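## Task

Take the black plate out of work nest N4, with no lid on it, and set it in the drawer of cooler CD so it lies flat within the locators of one of the places there, its long side running across the drawer; after that, push the drawer fully shut (CD's lamp stays on until it is). CD's housing has to finish less than a finger's width from its starting spot, neither rotated nor tilted. Apart from the bins, nothing else on the bench may end up changed. A result that holds only because the robot is still holding it does not count. Finish by releasing and pulling the gripper away.

## Robot and tools

Robot: one five-joint arm (xarm5) carrying a two-finger gripper. Joints from base outward: waist, shoulder, elbow, wrist pitch, wrist roll. The waist turns the arm about a vertical axis; shoulder, elbow and wrist pitch bend it within one vertical plane through that axis; wrist roll spins the gripper. Consequence: the fingers can tilt toward or away from the base but can never lean sideways out of that plane, and straight tilted paths that hold orientation often finish held or off_target. The elbow cannot quite straighten fully.

Frames: the scene frame has its origin on the table top under the arm base, +z up, +x forward, +y to the left when facing +x. The state line reports end_effector_position (metres) and end_effector_quat_wxyz plus velocities in m/s and rad/s, all in this frame; the printed position gets less accurate at long reach. end_effector_position is the pinch point between the pads when closed, roughly 2 cm behind the fingertips. Gripper axes: fingers point along its +z, open and close along its y. When closing, the tips creep about 10 mm further along +z.

Command row (used by both motion tools): seven numbers, each in [-1, 1], ordered dx, dy, dz, rx, ry, rz, opening. There is a single gripper, so one row per step. The first six are an offset, not a pose: they are measured in the gripper's own axes from the gripper pose shown in the most recent result that displays it (before any result in the scene shows it, and for any later call in the same reply, from wherever the robot is when the action begins). Scale: 1.0 equals 0.6 m of translation or 180 degrees of rotation; rx, ry, rz form one rotation vector. All-zero offsets are not a pause: they pull the hand back to the reference pose. The seventh number, opening, is absolute: +1 fully open (0.084 m between pads), -1 closed.

execute_actions: argument actions, a list holding zero or one item, plus optional pictures (boolean). Empty list: just returns the state. An action item {rows, steps}: rows is 1 to 15 rows, steps at most 15 (default 15), each step 1/30 s; each row runs one step, the last row repeats if steps exceed rows. Every row is measured from the same reference pose, not from the previous row. A wait item {steps: n}, n up to 300, ends n steps after the last result, counting your reply time. A refused call sends nothing. Each step, the commanded pose is clipped to within 70 mm and 16 degrees of the measured pose, so far targets need several actions; after an action the arm only continues to the last clipped pose. Read the pose and send the remainder.

move: target is one row as above (same offset rules); speed in m/s, 0.002 to 0.5, default 0.25, turning capped at twice that in rad/s. Straight-line path of 0.5 to 10 s (longer ones stop early). Opening is sent at the start. It does not slow for obstacles; the hand can lag, stray, or overshoot speed near full stretch. Result adds a move: line: done (at rest near target), off_target, moving, held or fault, the limits that acted (paced = pose clipped, held = clearance check blocked steps; afterwards motion can jump fast), and distance from target.

wait: seconds 0 to 10, sends nothing new. zoom_image: camera (cam_head_left, cam_head_right, cam_high, cam_low, cam_wrist) and region [x0, y0, x1, y1] in pixels, at most 504 by 504, of that camera's latest 896x504 image. read_manual: licence text only. finished_scene: scene number 1 or 2; ends and grades it, irreversible.

Result lines: grip_measured is the real finger opening on the opening scale; to hold something keep commanding an opening clearly below it (lower squeezes harder, about 24 N per pad max). HELD flags steps where the clearance check withheld some or all of a row; pose unreachable means that check altered the command. Hand target shows where the controller is now driving. Joint torques are raw drive outputs with offsets and noise. MOTOR HOT appears from 65 °C; at 80 °C an OVER-TEMPERATURE FAULT brakes the arm until it cools.

Gripping: the hand spans only 84 mm, so grab a plate across its width on the body above its flange. Do not force a pad down onto a base flange; it can jam and opening may not release it.

Cautions: CD is loose, so push its drawer gently and watch the housing doesn't slide or rotate. Pressing against something solid builds force while the hand is short of target; back the hand off to end it. Faster moves and targets set deeper past contact hit harder. If a joint hits its load limit (waist 44, shoulder 44, elbow 26.4, wrist pitch 17.6, wrist roll 17.6 N m, held load included) the arm backs off, freezes for 10 s and skips the rest. Occasional tugs on held parts or pushes on loose ones can happen. Never drop or knock anything off the table. Release the plate and pull clear before ending a scene.

Each tool is called after ">>>" as name(argument=value, ...) on one line, values as JSON.

## Session

>>> execute_actions(actions=[])

Scene clock: 0.00 s of 7200.00 s.
end_effector_position=(+0.5586, -0.2065, +0.3628) grip_measured=+1.00 end_effector_quat_wxyz=(+0.053, +0.956, -0.157, +0.242) end_effector_velocity=(-0.000, -0.000, -0.001) end_effector_angular_velocity=(+0.000, +0.001, -0.000)
Joint positions: [-0.375  0.026 -1.248  0.723 -0.031  0.084]
Joint velocities: [-0.     0.001  0.002 -0.001 -0.     0.   ]
Joint torques (N m, as the arm reports them, + toward a larger angle): no reading
Hand target: +0.559, -0.207, +0.363; +0.053, +0.956, -0.157, +0.242

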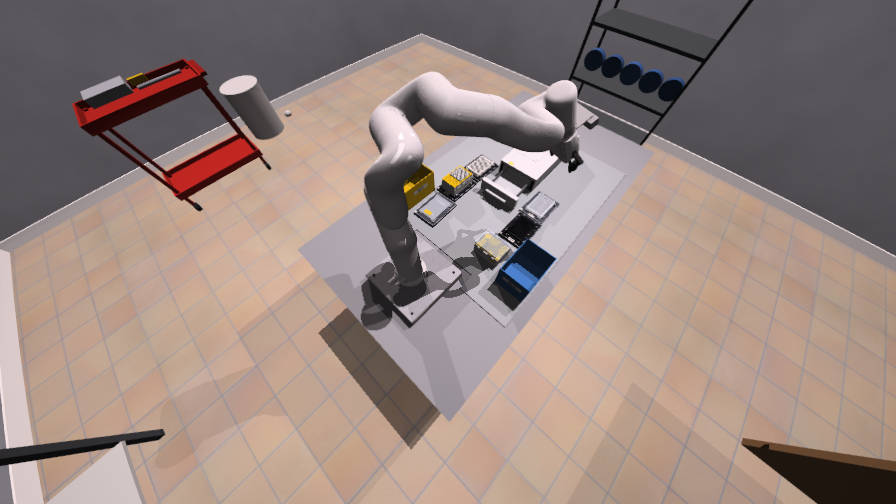

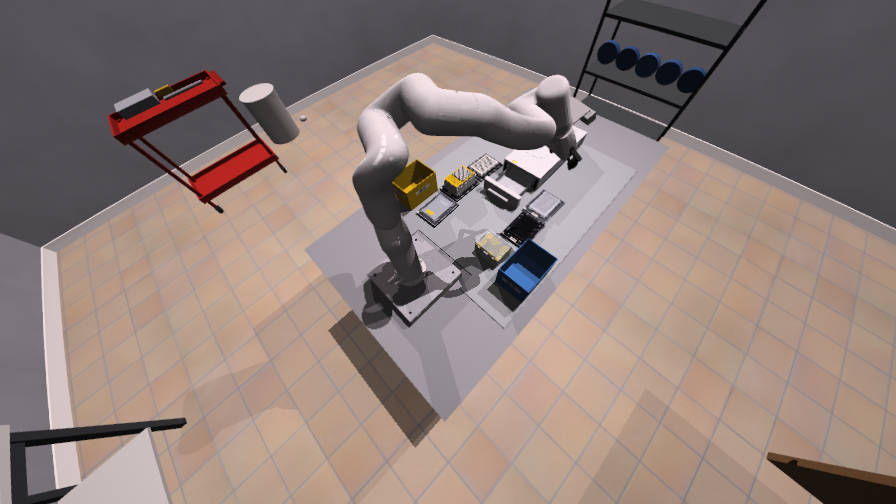

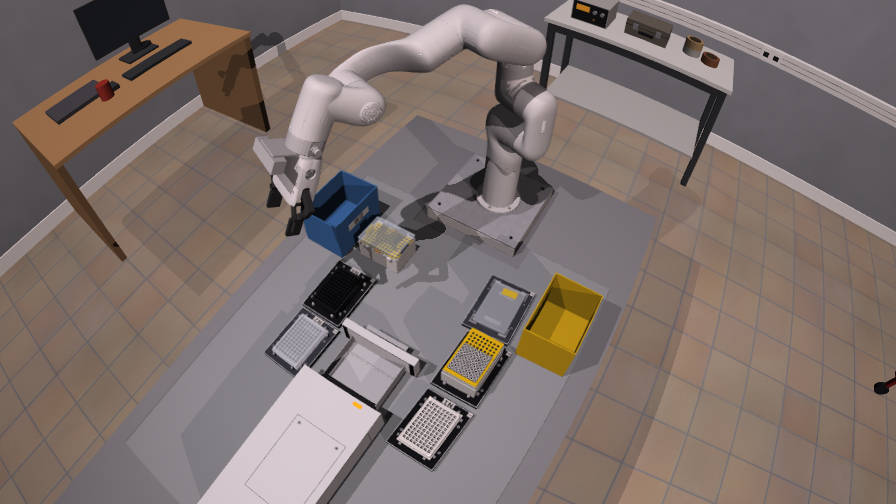

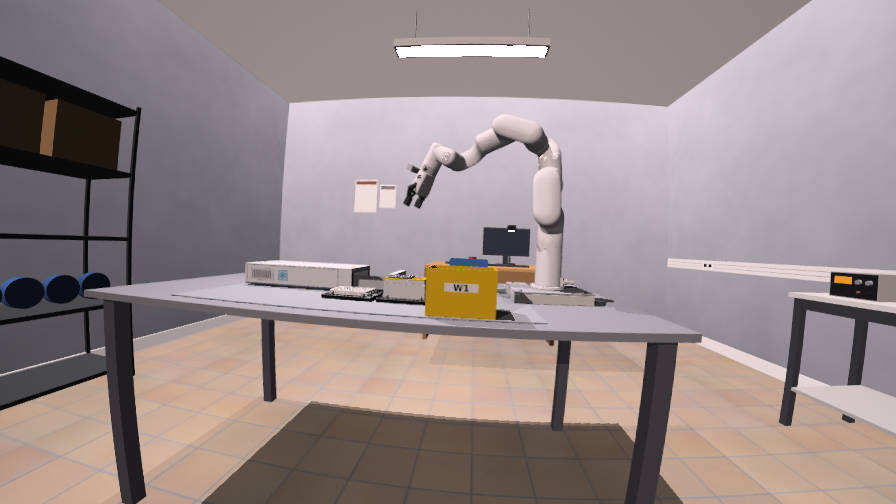

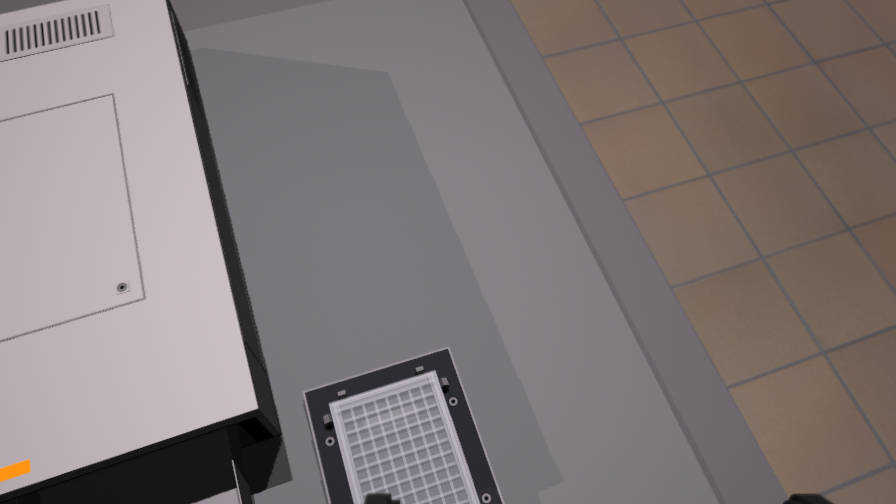

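>>> move(target=[-0.146,-0.1,-0.058,0.030,-0.156,-0.101,-0.4])

Scene clock: 6.87 s of 7200.00 s.
end_effector_position=(+0.4902, -0.1196, +0.3498) grip_measured=-0.42 end_effector_quat_wxyz=(+0.006, +1.000, -0.003, +0.001) end_effector_velocity=(-0.001, +0.003, +0.001) end_effector_angular_velocity=(+0.003, +0.010, +0.008)
Joint positions: [-0.261  0.084 -1.473  1.386 -0.24   0.026]
Joint velocities: [ 0.004  0.004 -0.009  0.015 -0.004 -0.   ]
Joint torques (N m, as the arm reports them, + toward a larger angle): [ -2.03 -20.12 -16.77  -1.77  -0.4 ]
Hand target: +0.490, -0.119, +0.350; +0.006, +1.000, -0.003, +0.000
Off the commanded pose: 0.000 m, 0 deg.
After step 90, 2.20 s passed at rest.
move: done

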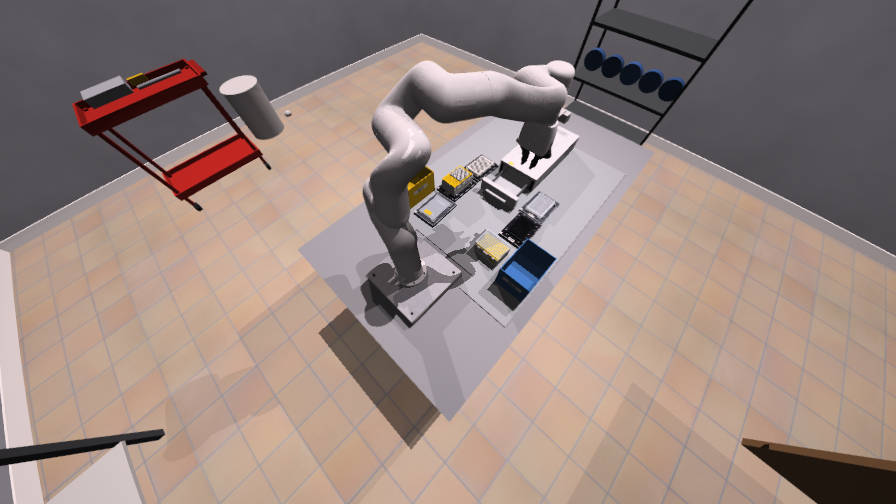

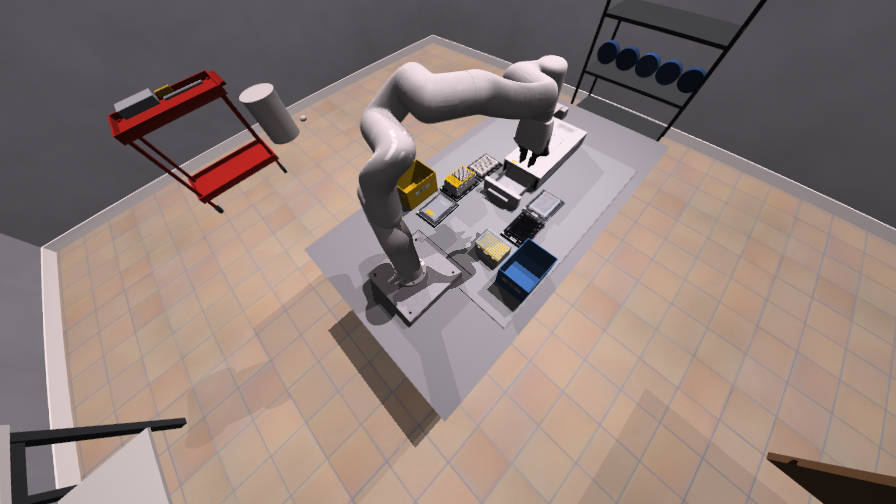

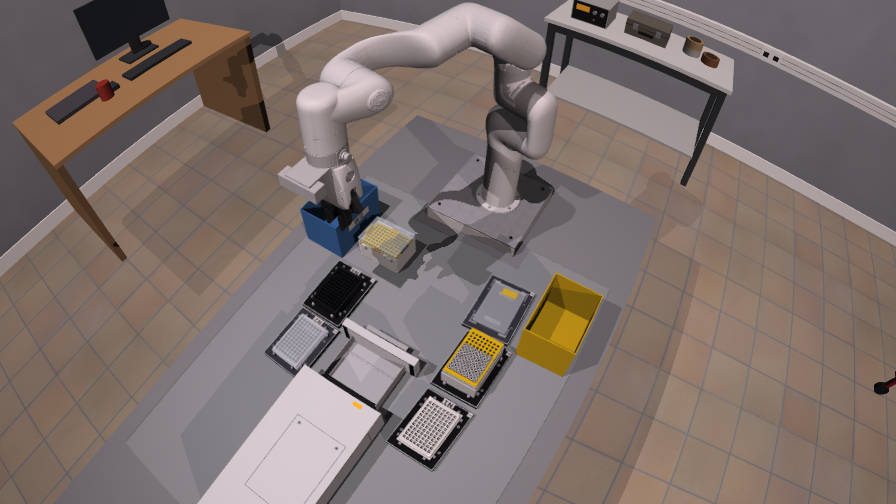

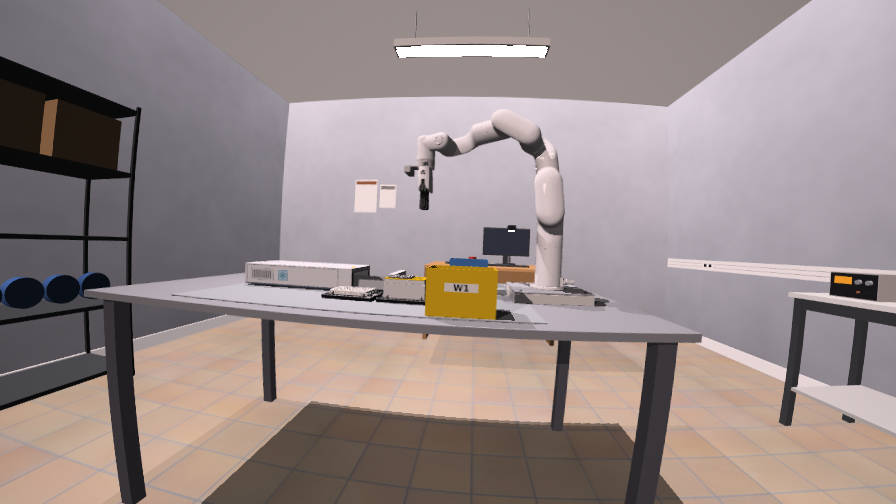

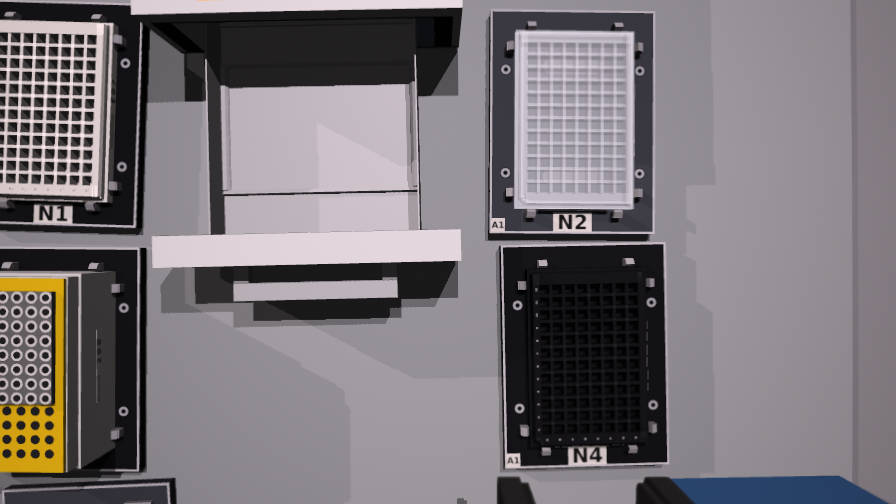

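>>> execute_actions(actions=[])

Scene clock: 22.20 s of 7200.00 s.
end_effector_position=(+0.4901, -0.1193, +0.3497) grip_measured=-0.42 end_effector_quat_wxyz=(+0.006, +1.000, -0.003, +0.000) end_effector_velocity=(+0.000, -0.001, +0.000) end_effector_angular_velocity=(-0.000, -0.001, -0.002)
Joint positions: [-0.26   0.084 -1.474  1.387 -0.241  0.026]
Joint velocities: [-0.002  0.    -0.    -0.001 -0.    -0.   ]
Joint torques (N m, as the arm reports them, + toward a larger angle): [ -2.16 -20.47 -16.8   -1.79  -0.38]
Hand target: +0.490, -0.119, +0.350; +0.006, +1.000, -0.003, +0.000
Off the commanded pose: 0.000 m, 0 deg.
Steps of this call (steps 1 to 90: nothing new was sent; then 12.33 s passed at rest). Readings (end_effector_position):
1: (+0.4901, -0.1195, +0.3498)
2: (+0.4901, -0.1195, +0.3497)
4: (+0.4901, -0.1194, +0.3497)
8: (+0.4901, -0.1194, +0.3497)
90: the state above

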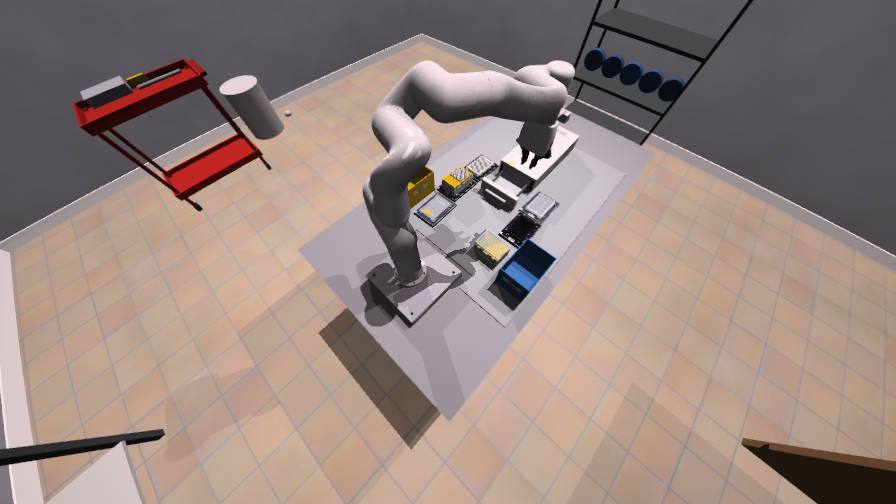

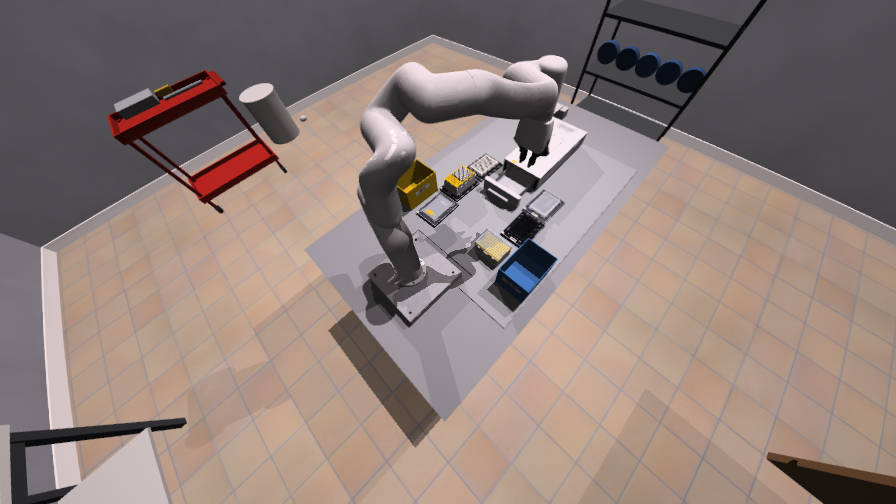

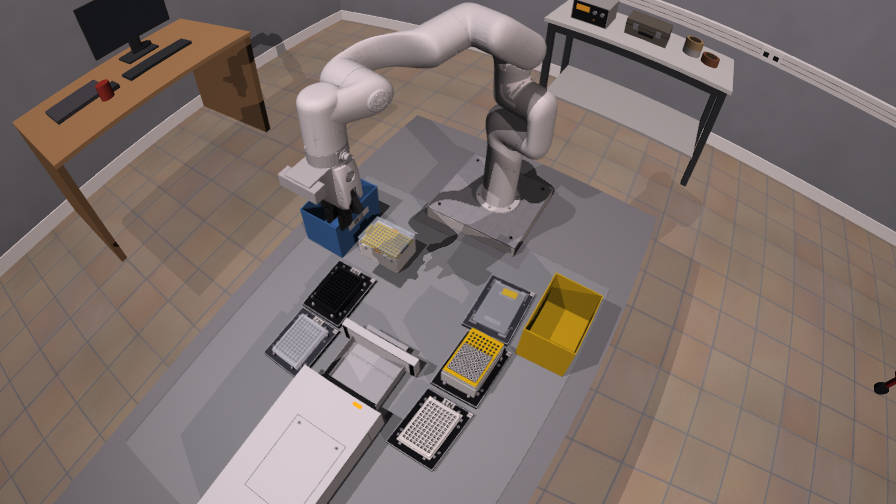

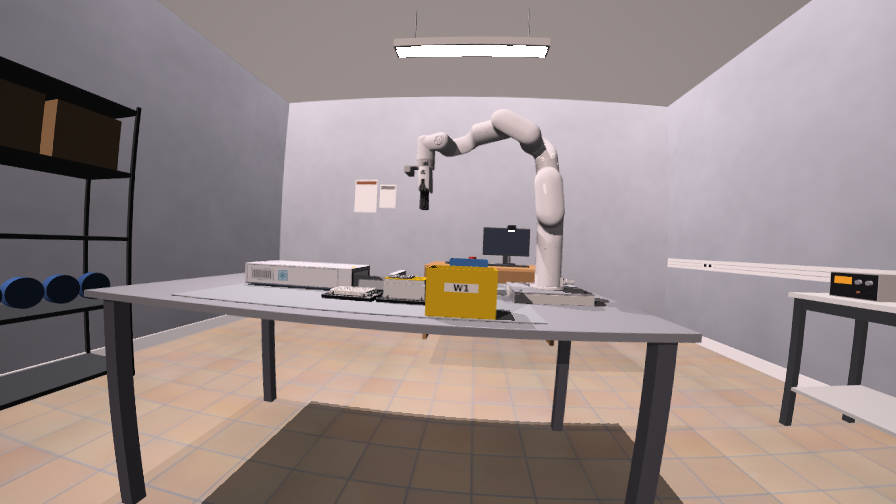

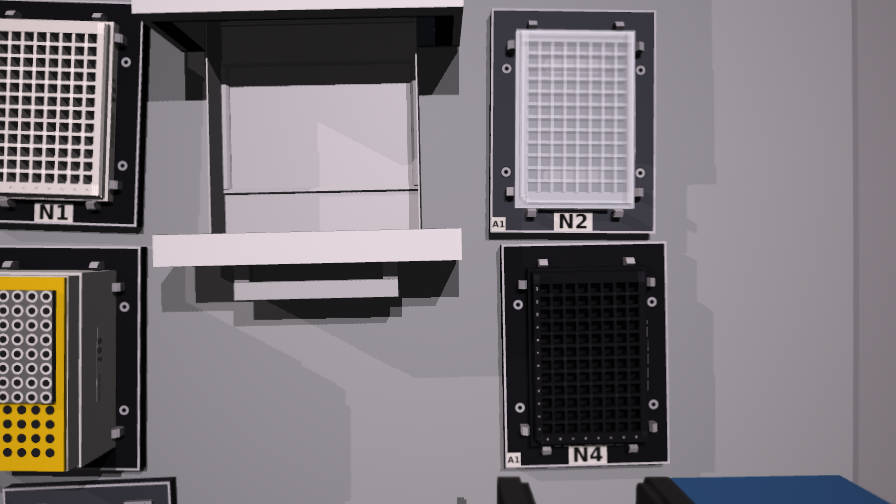

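>>> move(target=[0.1717,-0.204,0.375,0,0,0,-0.4], speed=0.3)

>>> move(target=[0,0,0.113,0,0,0,-0.4], speed=0.08)

>>> move(target=[-0.09,0,0,0,0,0,-0.4], speed=0.035)

Scene clock: 26.33 s of 7200.00 s.
end_effector_position=(+0.5936, -0.0003, +0.1236) grip_measured=-0.42 end_effector_quat_wxyz=(+0.006, +1.000, -0.003, +0.000) end_effector_velocity=(-0.001, +0.002, -0.003) end_effector_angular_velocity=(+0.000, +0.005, +0.002)
Joint positions: [-0.017  0.56  -1.486  0.924  0.003  0.026]
Joint velocities: [ 0.003  0.006 -0.002  0.     0.001 -0.   ]
Joint torques (N m, as the arm reports them, + toward a larger angle): [ -2.22 -26.97 -15.56  -1.8   -0.42]
Hand target: +0.594, -0.000, +0.123; +0.006, +1.000, -0.003, +0.000
Off the commanded pose: 0.000 m, 0 deg.
move: done

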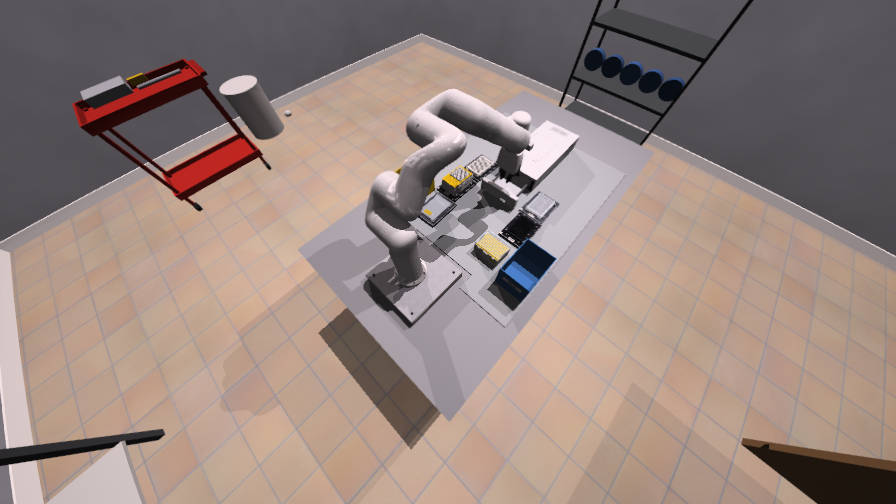

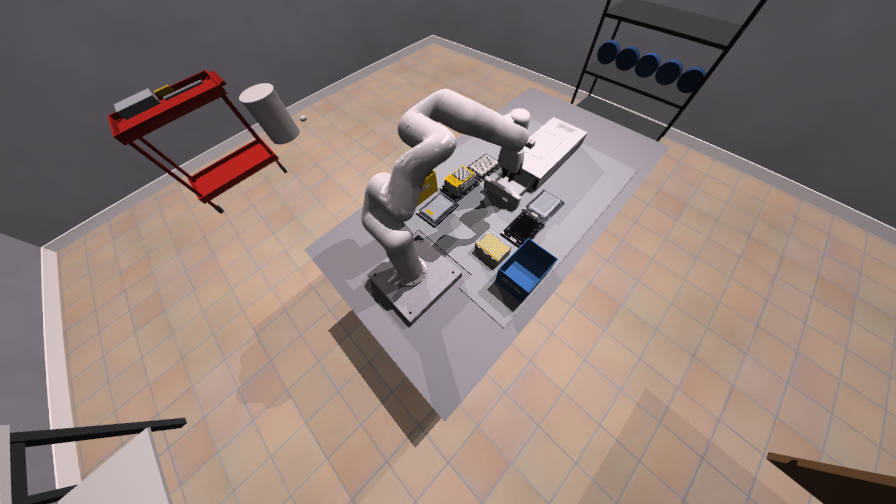

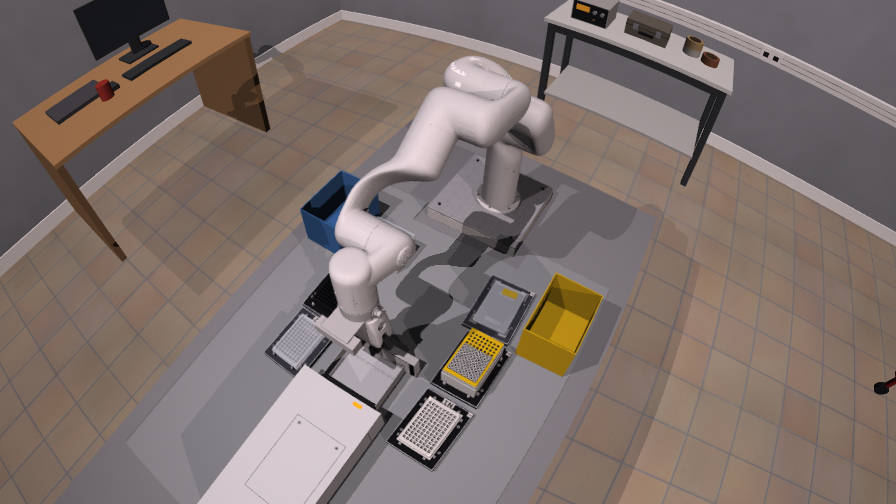

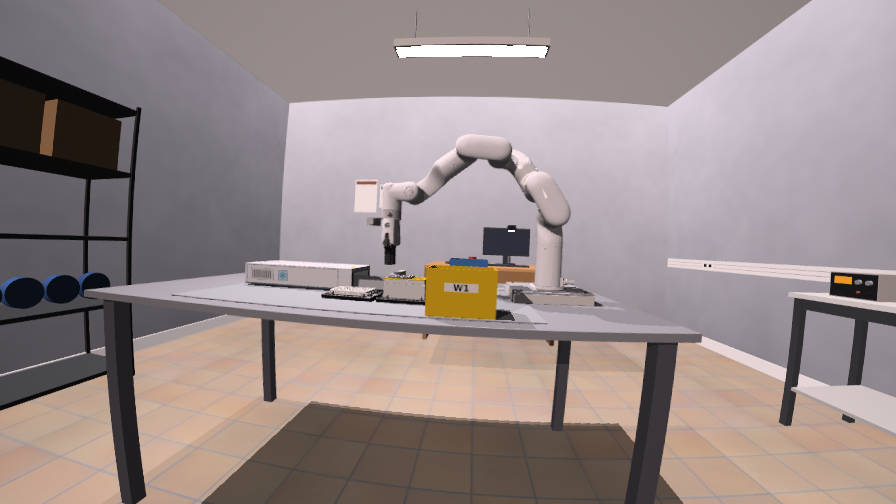

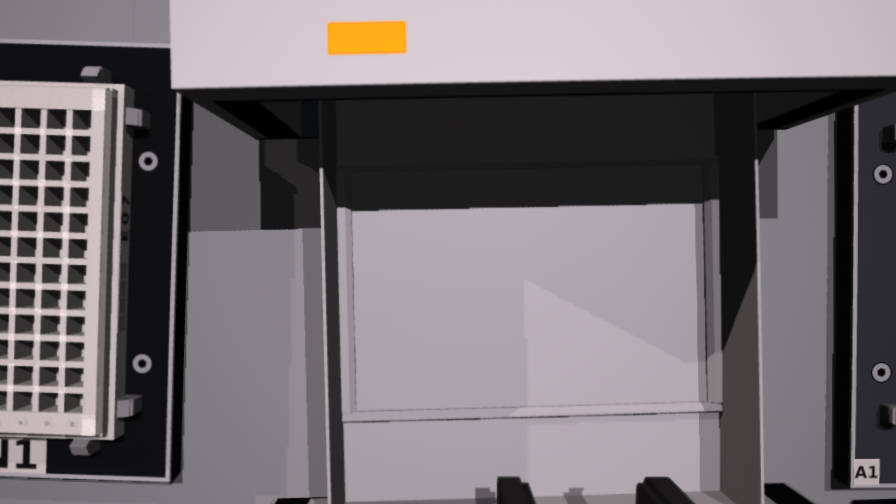

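Scene clock: 27.57 s of 7200.00 s.
end_effector_position=(+0.5937, -0.0011, +0.0565) grip_measured=-0.42 end_effector_quat_wxyz=(+0.006, +1.000, -0.003, +0.001) end_effector_velocity=(-0.001, +0.001, -0.004) end_effector_angular_velocity=(+0.000, +0.002, +0.001)
Joint positions: [-0.017  0.675 -1.462  0.783  0.003  0.026]
Joint velocities: [ 0.001  0.007  0.002 -0.007 -0.    -0.   ]
Joint torques (N m, as the arm reports them, + toward a larger angle): [ -2.32 -27.42 -14.48  -1.72  -0.33]
Hand target: +0.593, -0.001, +0.056; +0.006, +1.000, -0.003, +0.000
Off the commanded pose: 0.001 m, 0 deg.
move: done

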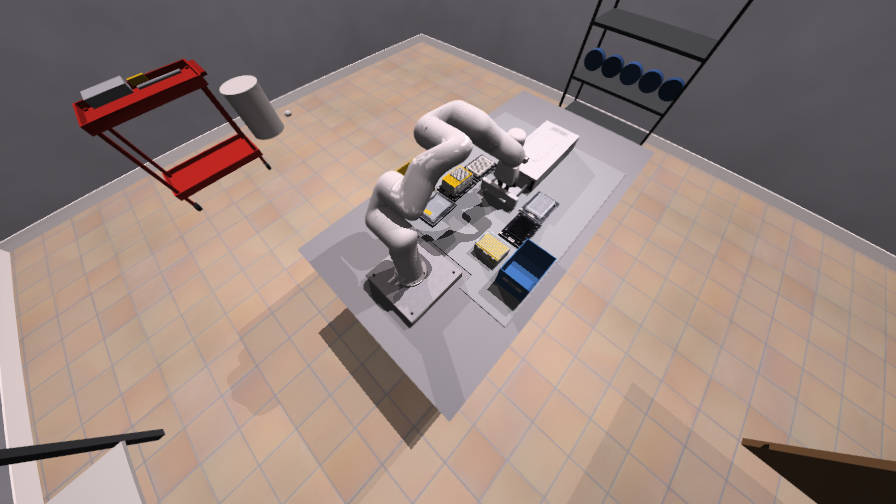

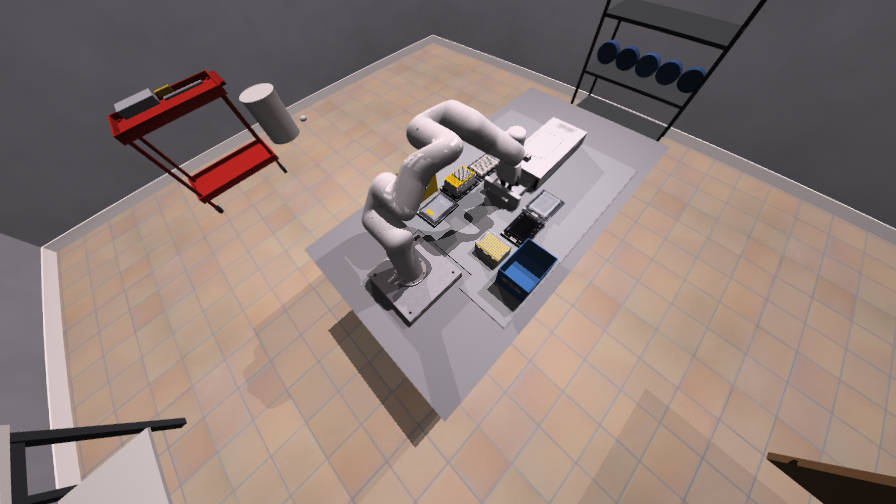

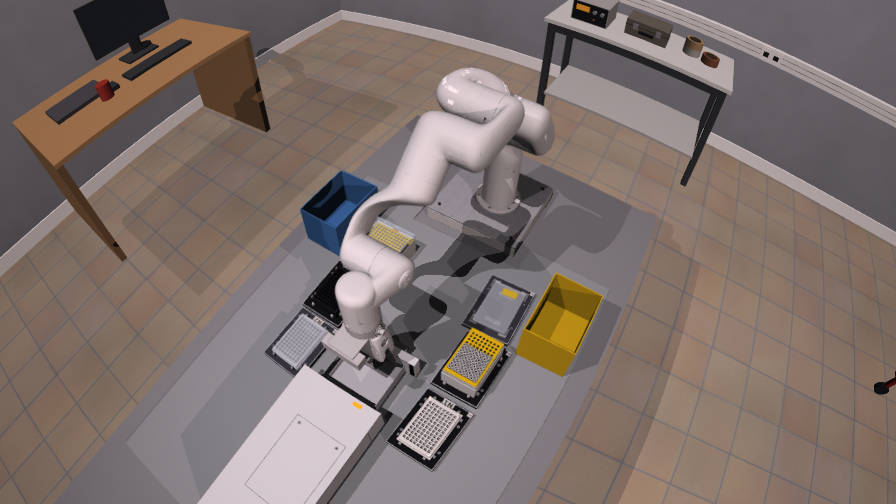

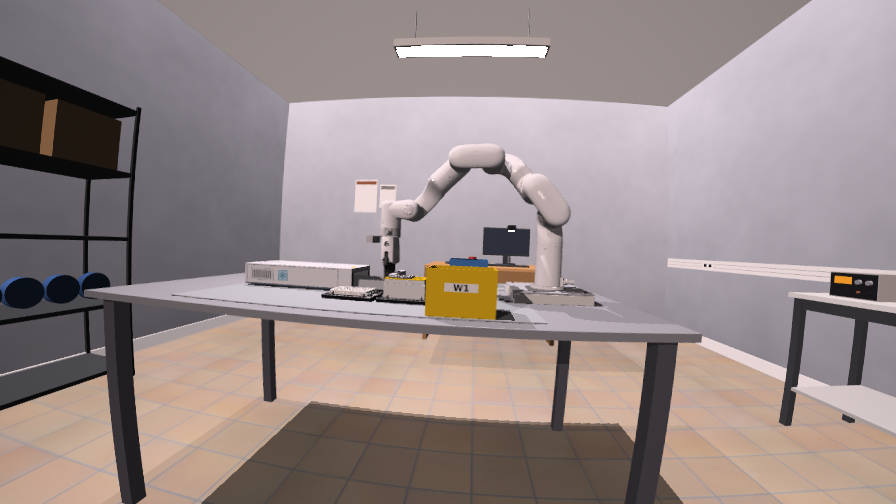

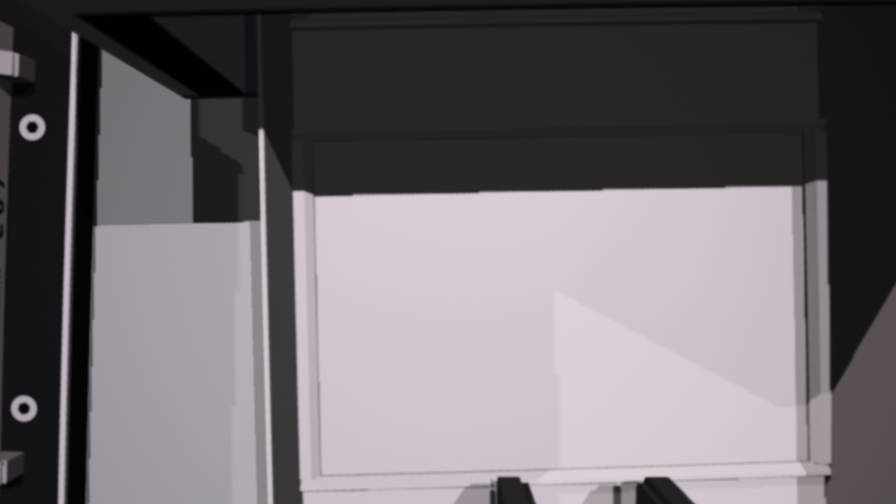

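Scene clock: 29.43 s of 7200.00 s.
end_effector_position=(+0.5400, -0.0007, +0.0565) grip_measured=-0.42 end_effector_quat_wxyz=(+0.006, +1.000, -0.003, +0.001) end_effector_velocity=(-0.002, +0.000, +0.000) end_effector_angular_velocity=(-0.000, -0.002, +0.000)
Joint positions: [-0.016  0.522 -1.199  0.673  0.004  0.026]
Joint velocities: [ 0.001 -0.007  0.011 -0.007  0.    -0.   ]
Joint torques (N m, as the arm reports them, + toward a larger angle): [ -1.98 -24.64 -13.45  -1.73  -0.32]
Hand target: +0.540, -0.001, +0.057; +0.006, +1.000, -0.003, +0.001
Off the commanded pose: 0.000 m, 0 deg.
move: done

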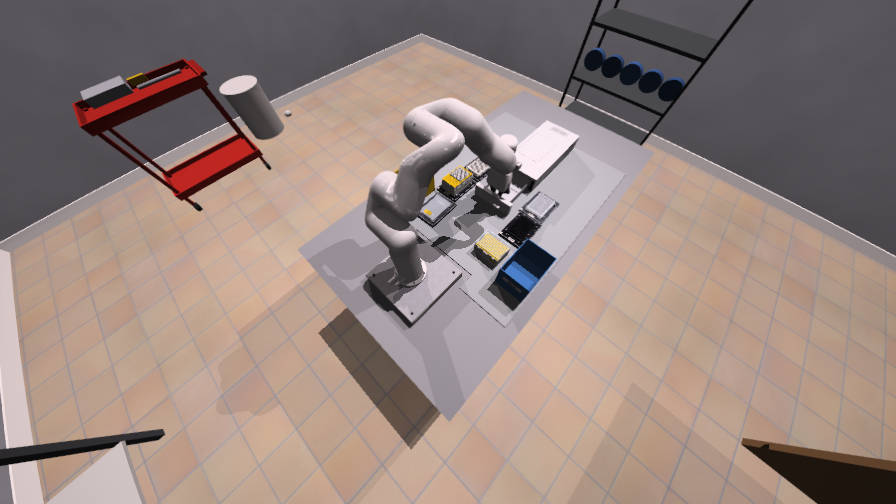

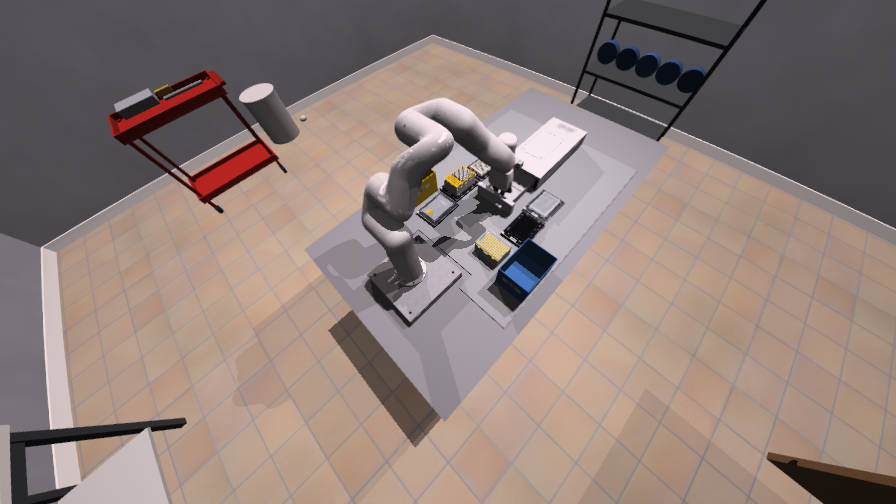

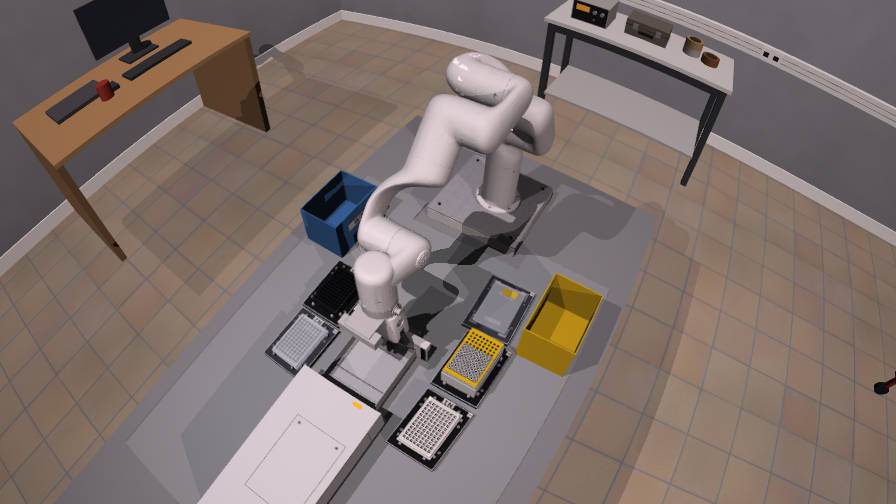

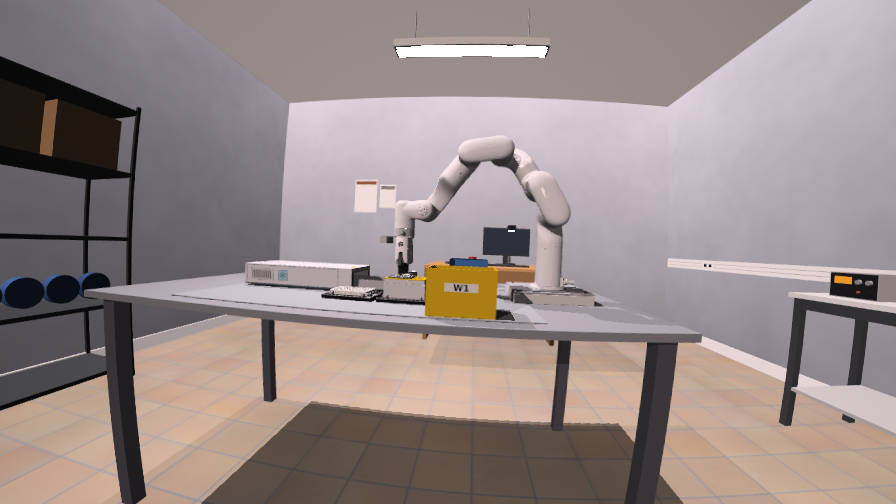

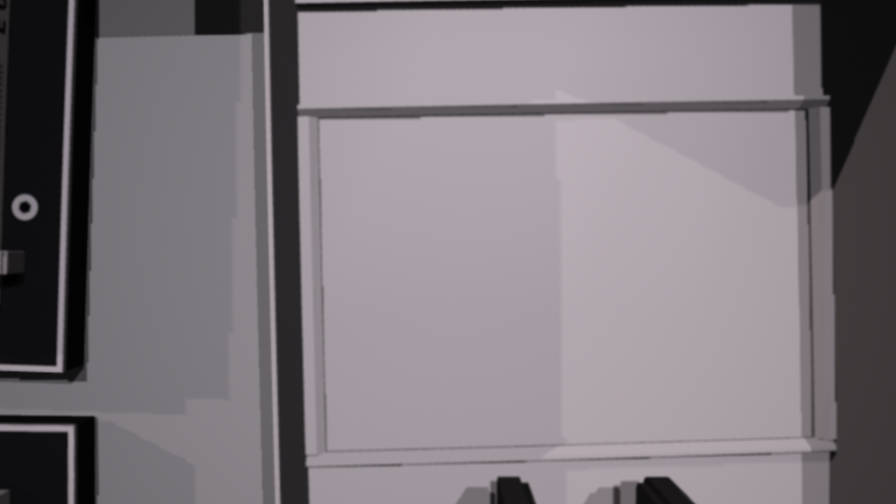

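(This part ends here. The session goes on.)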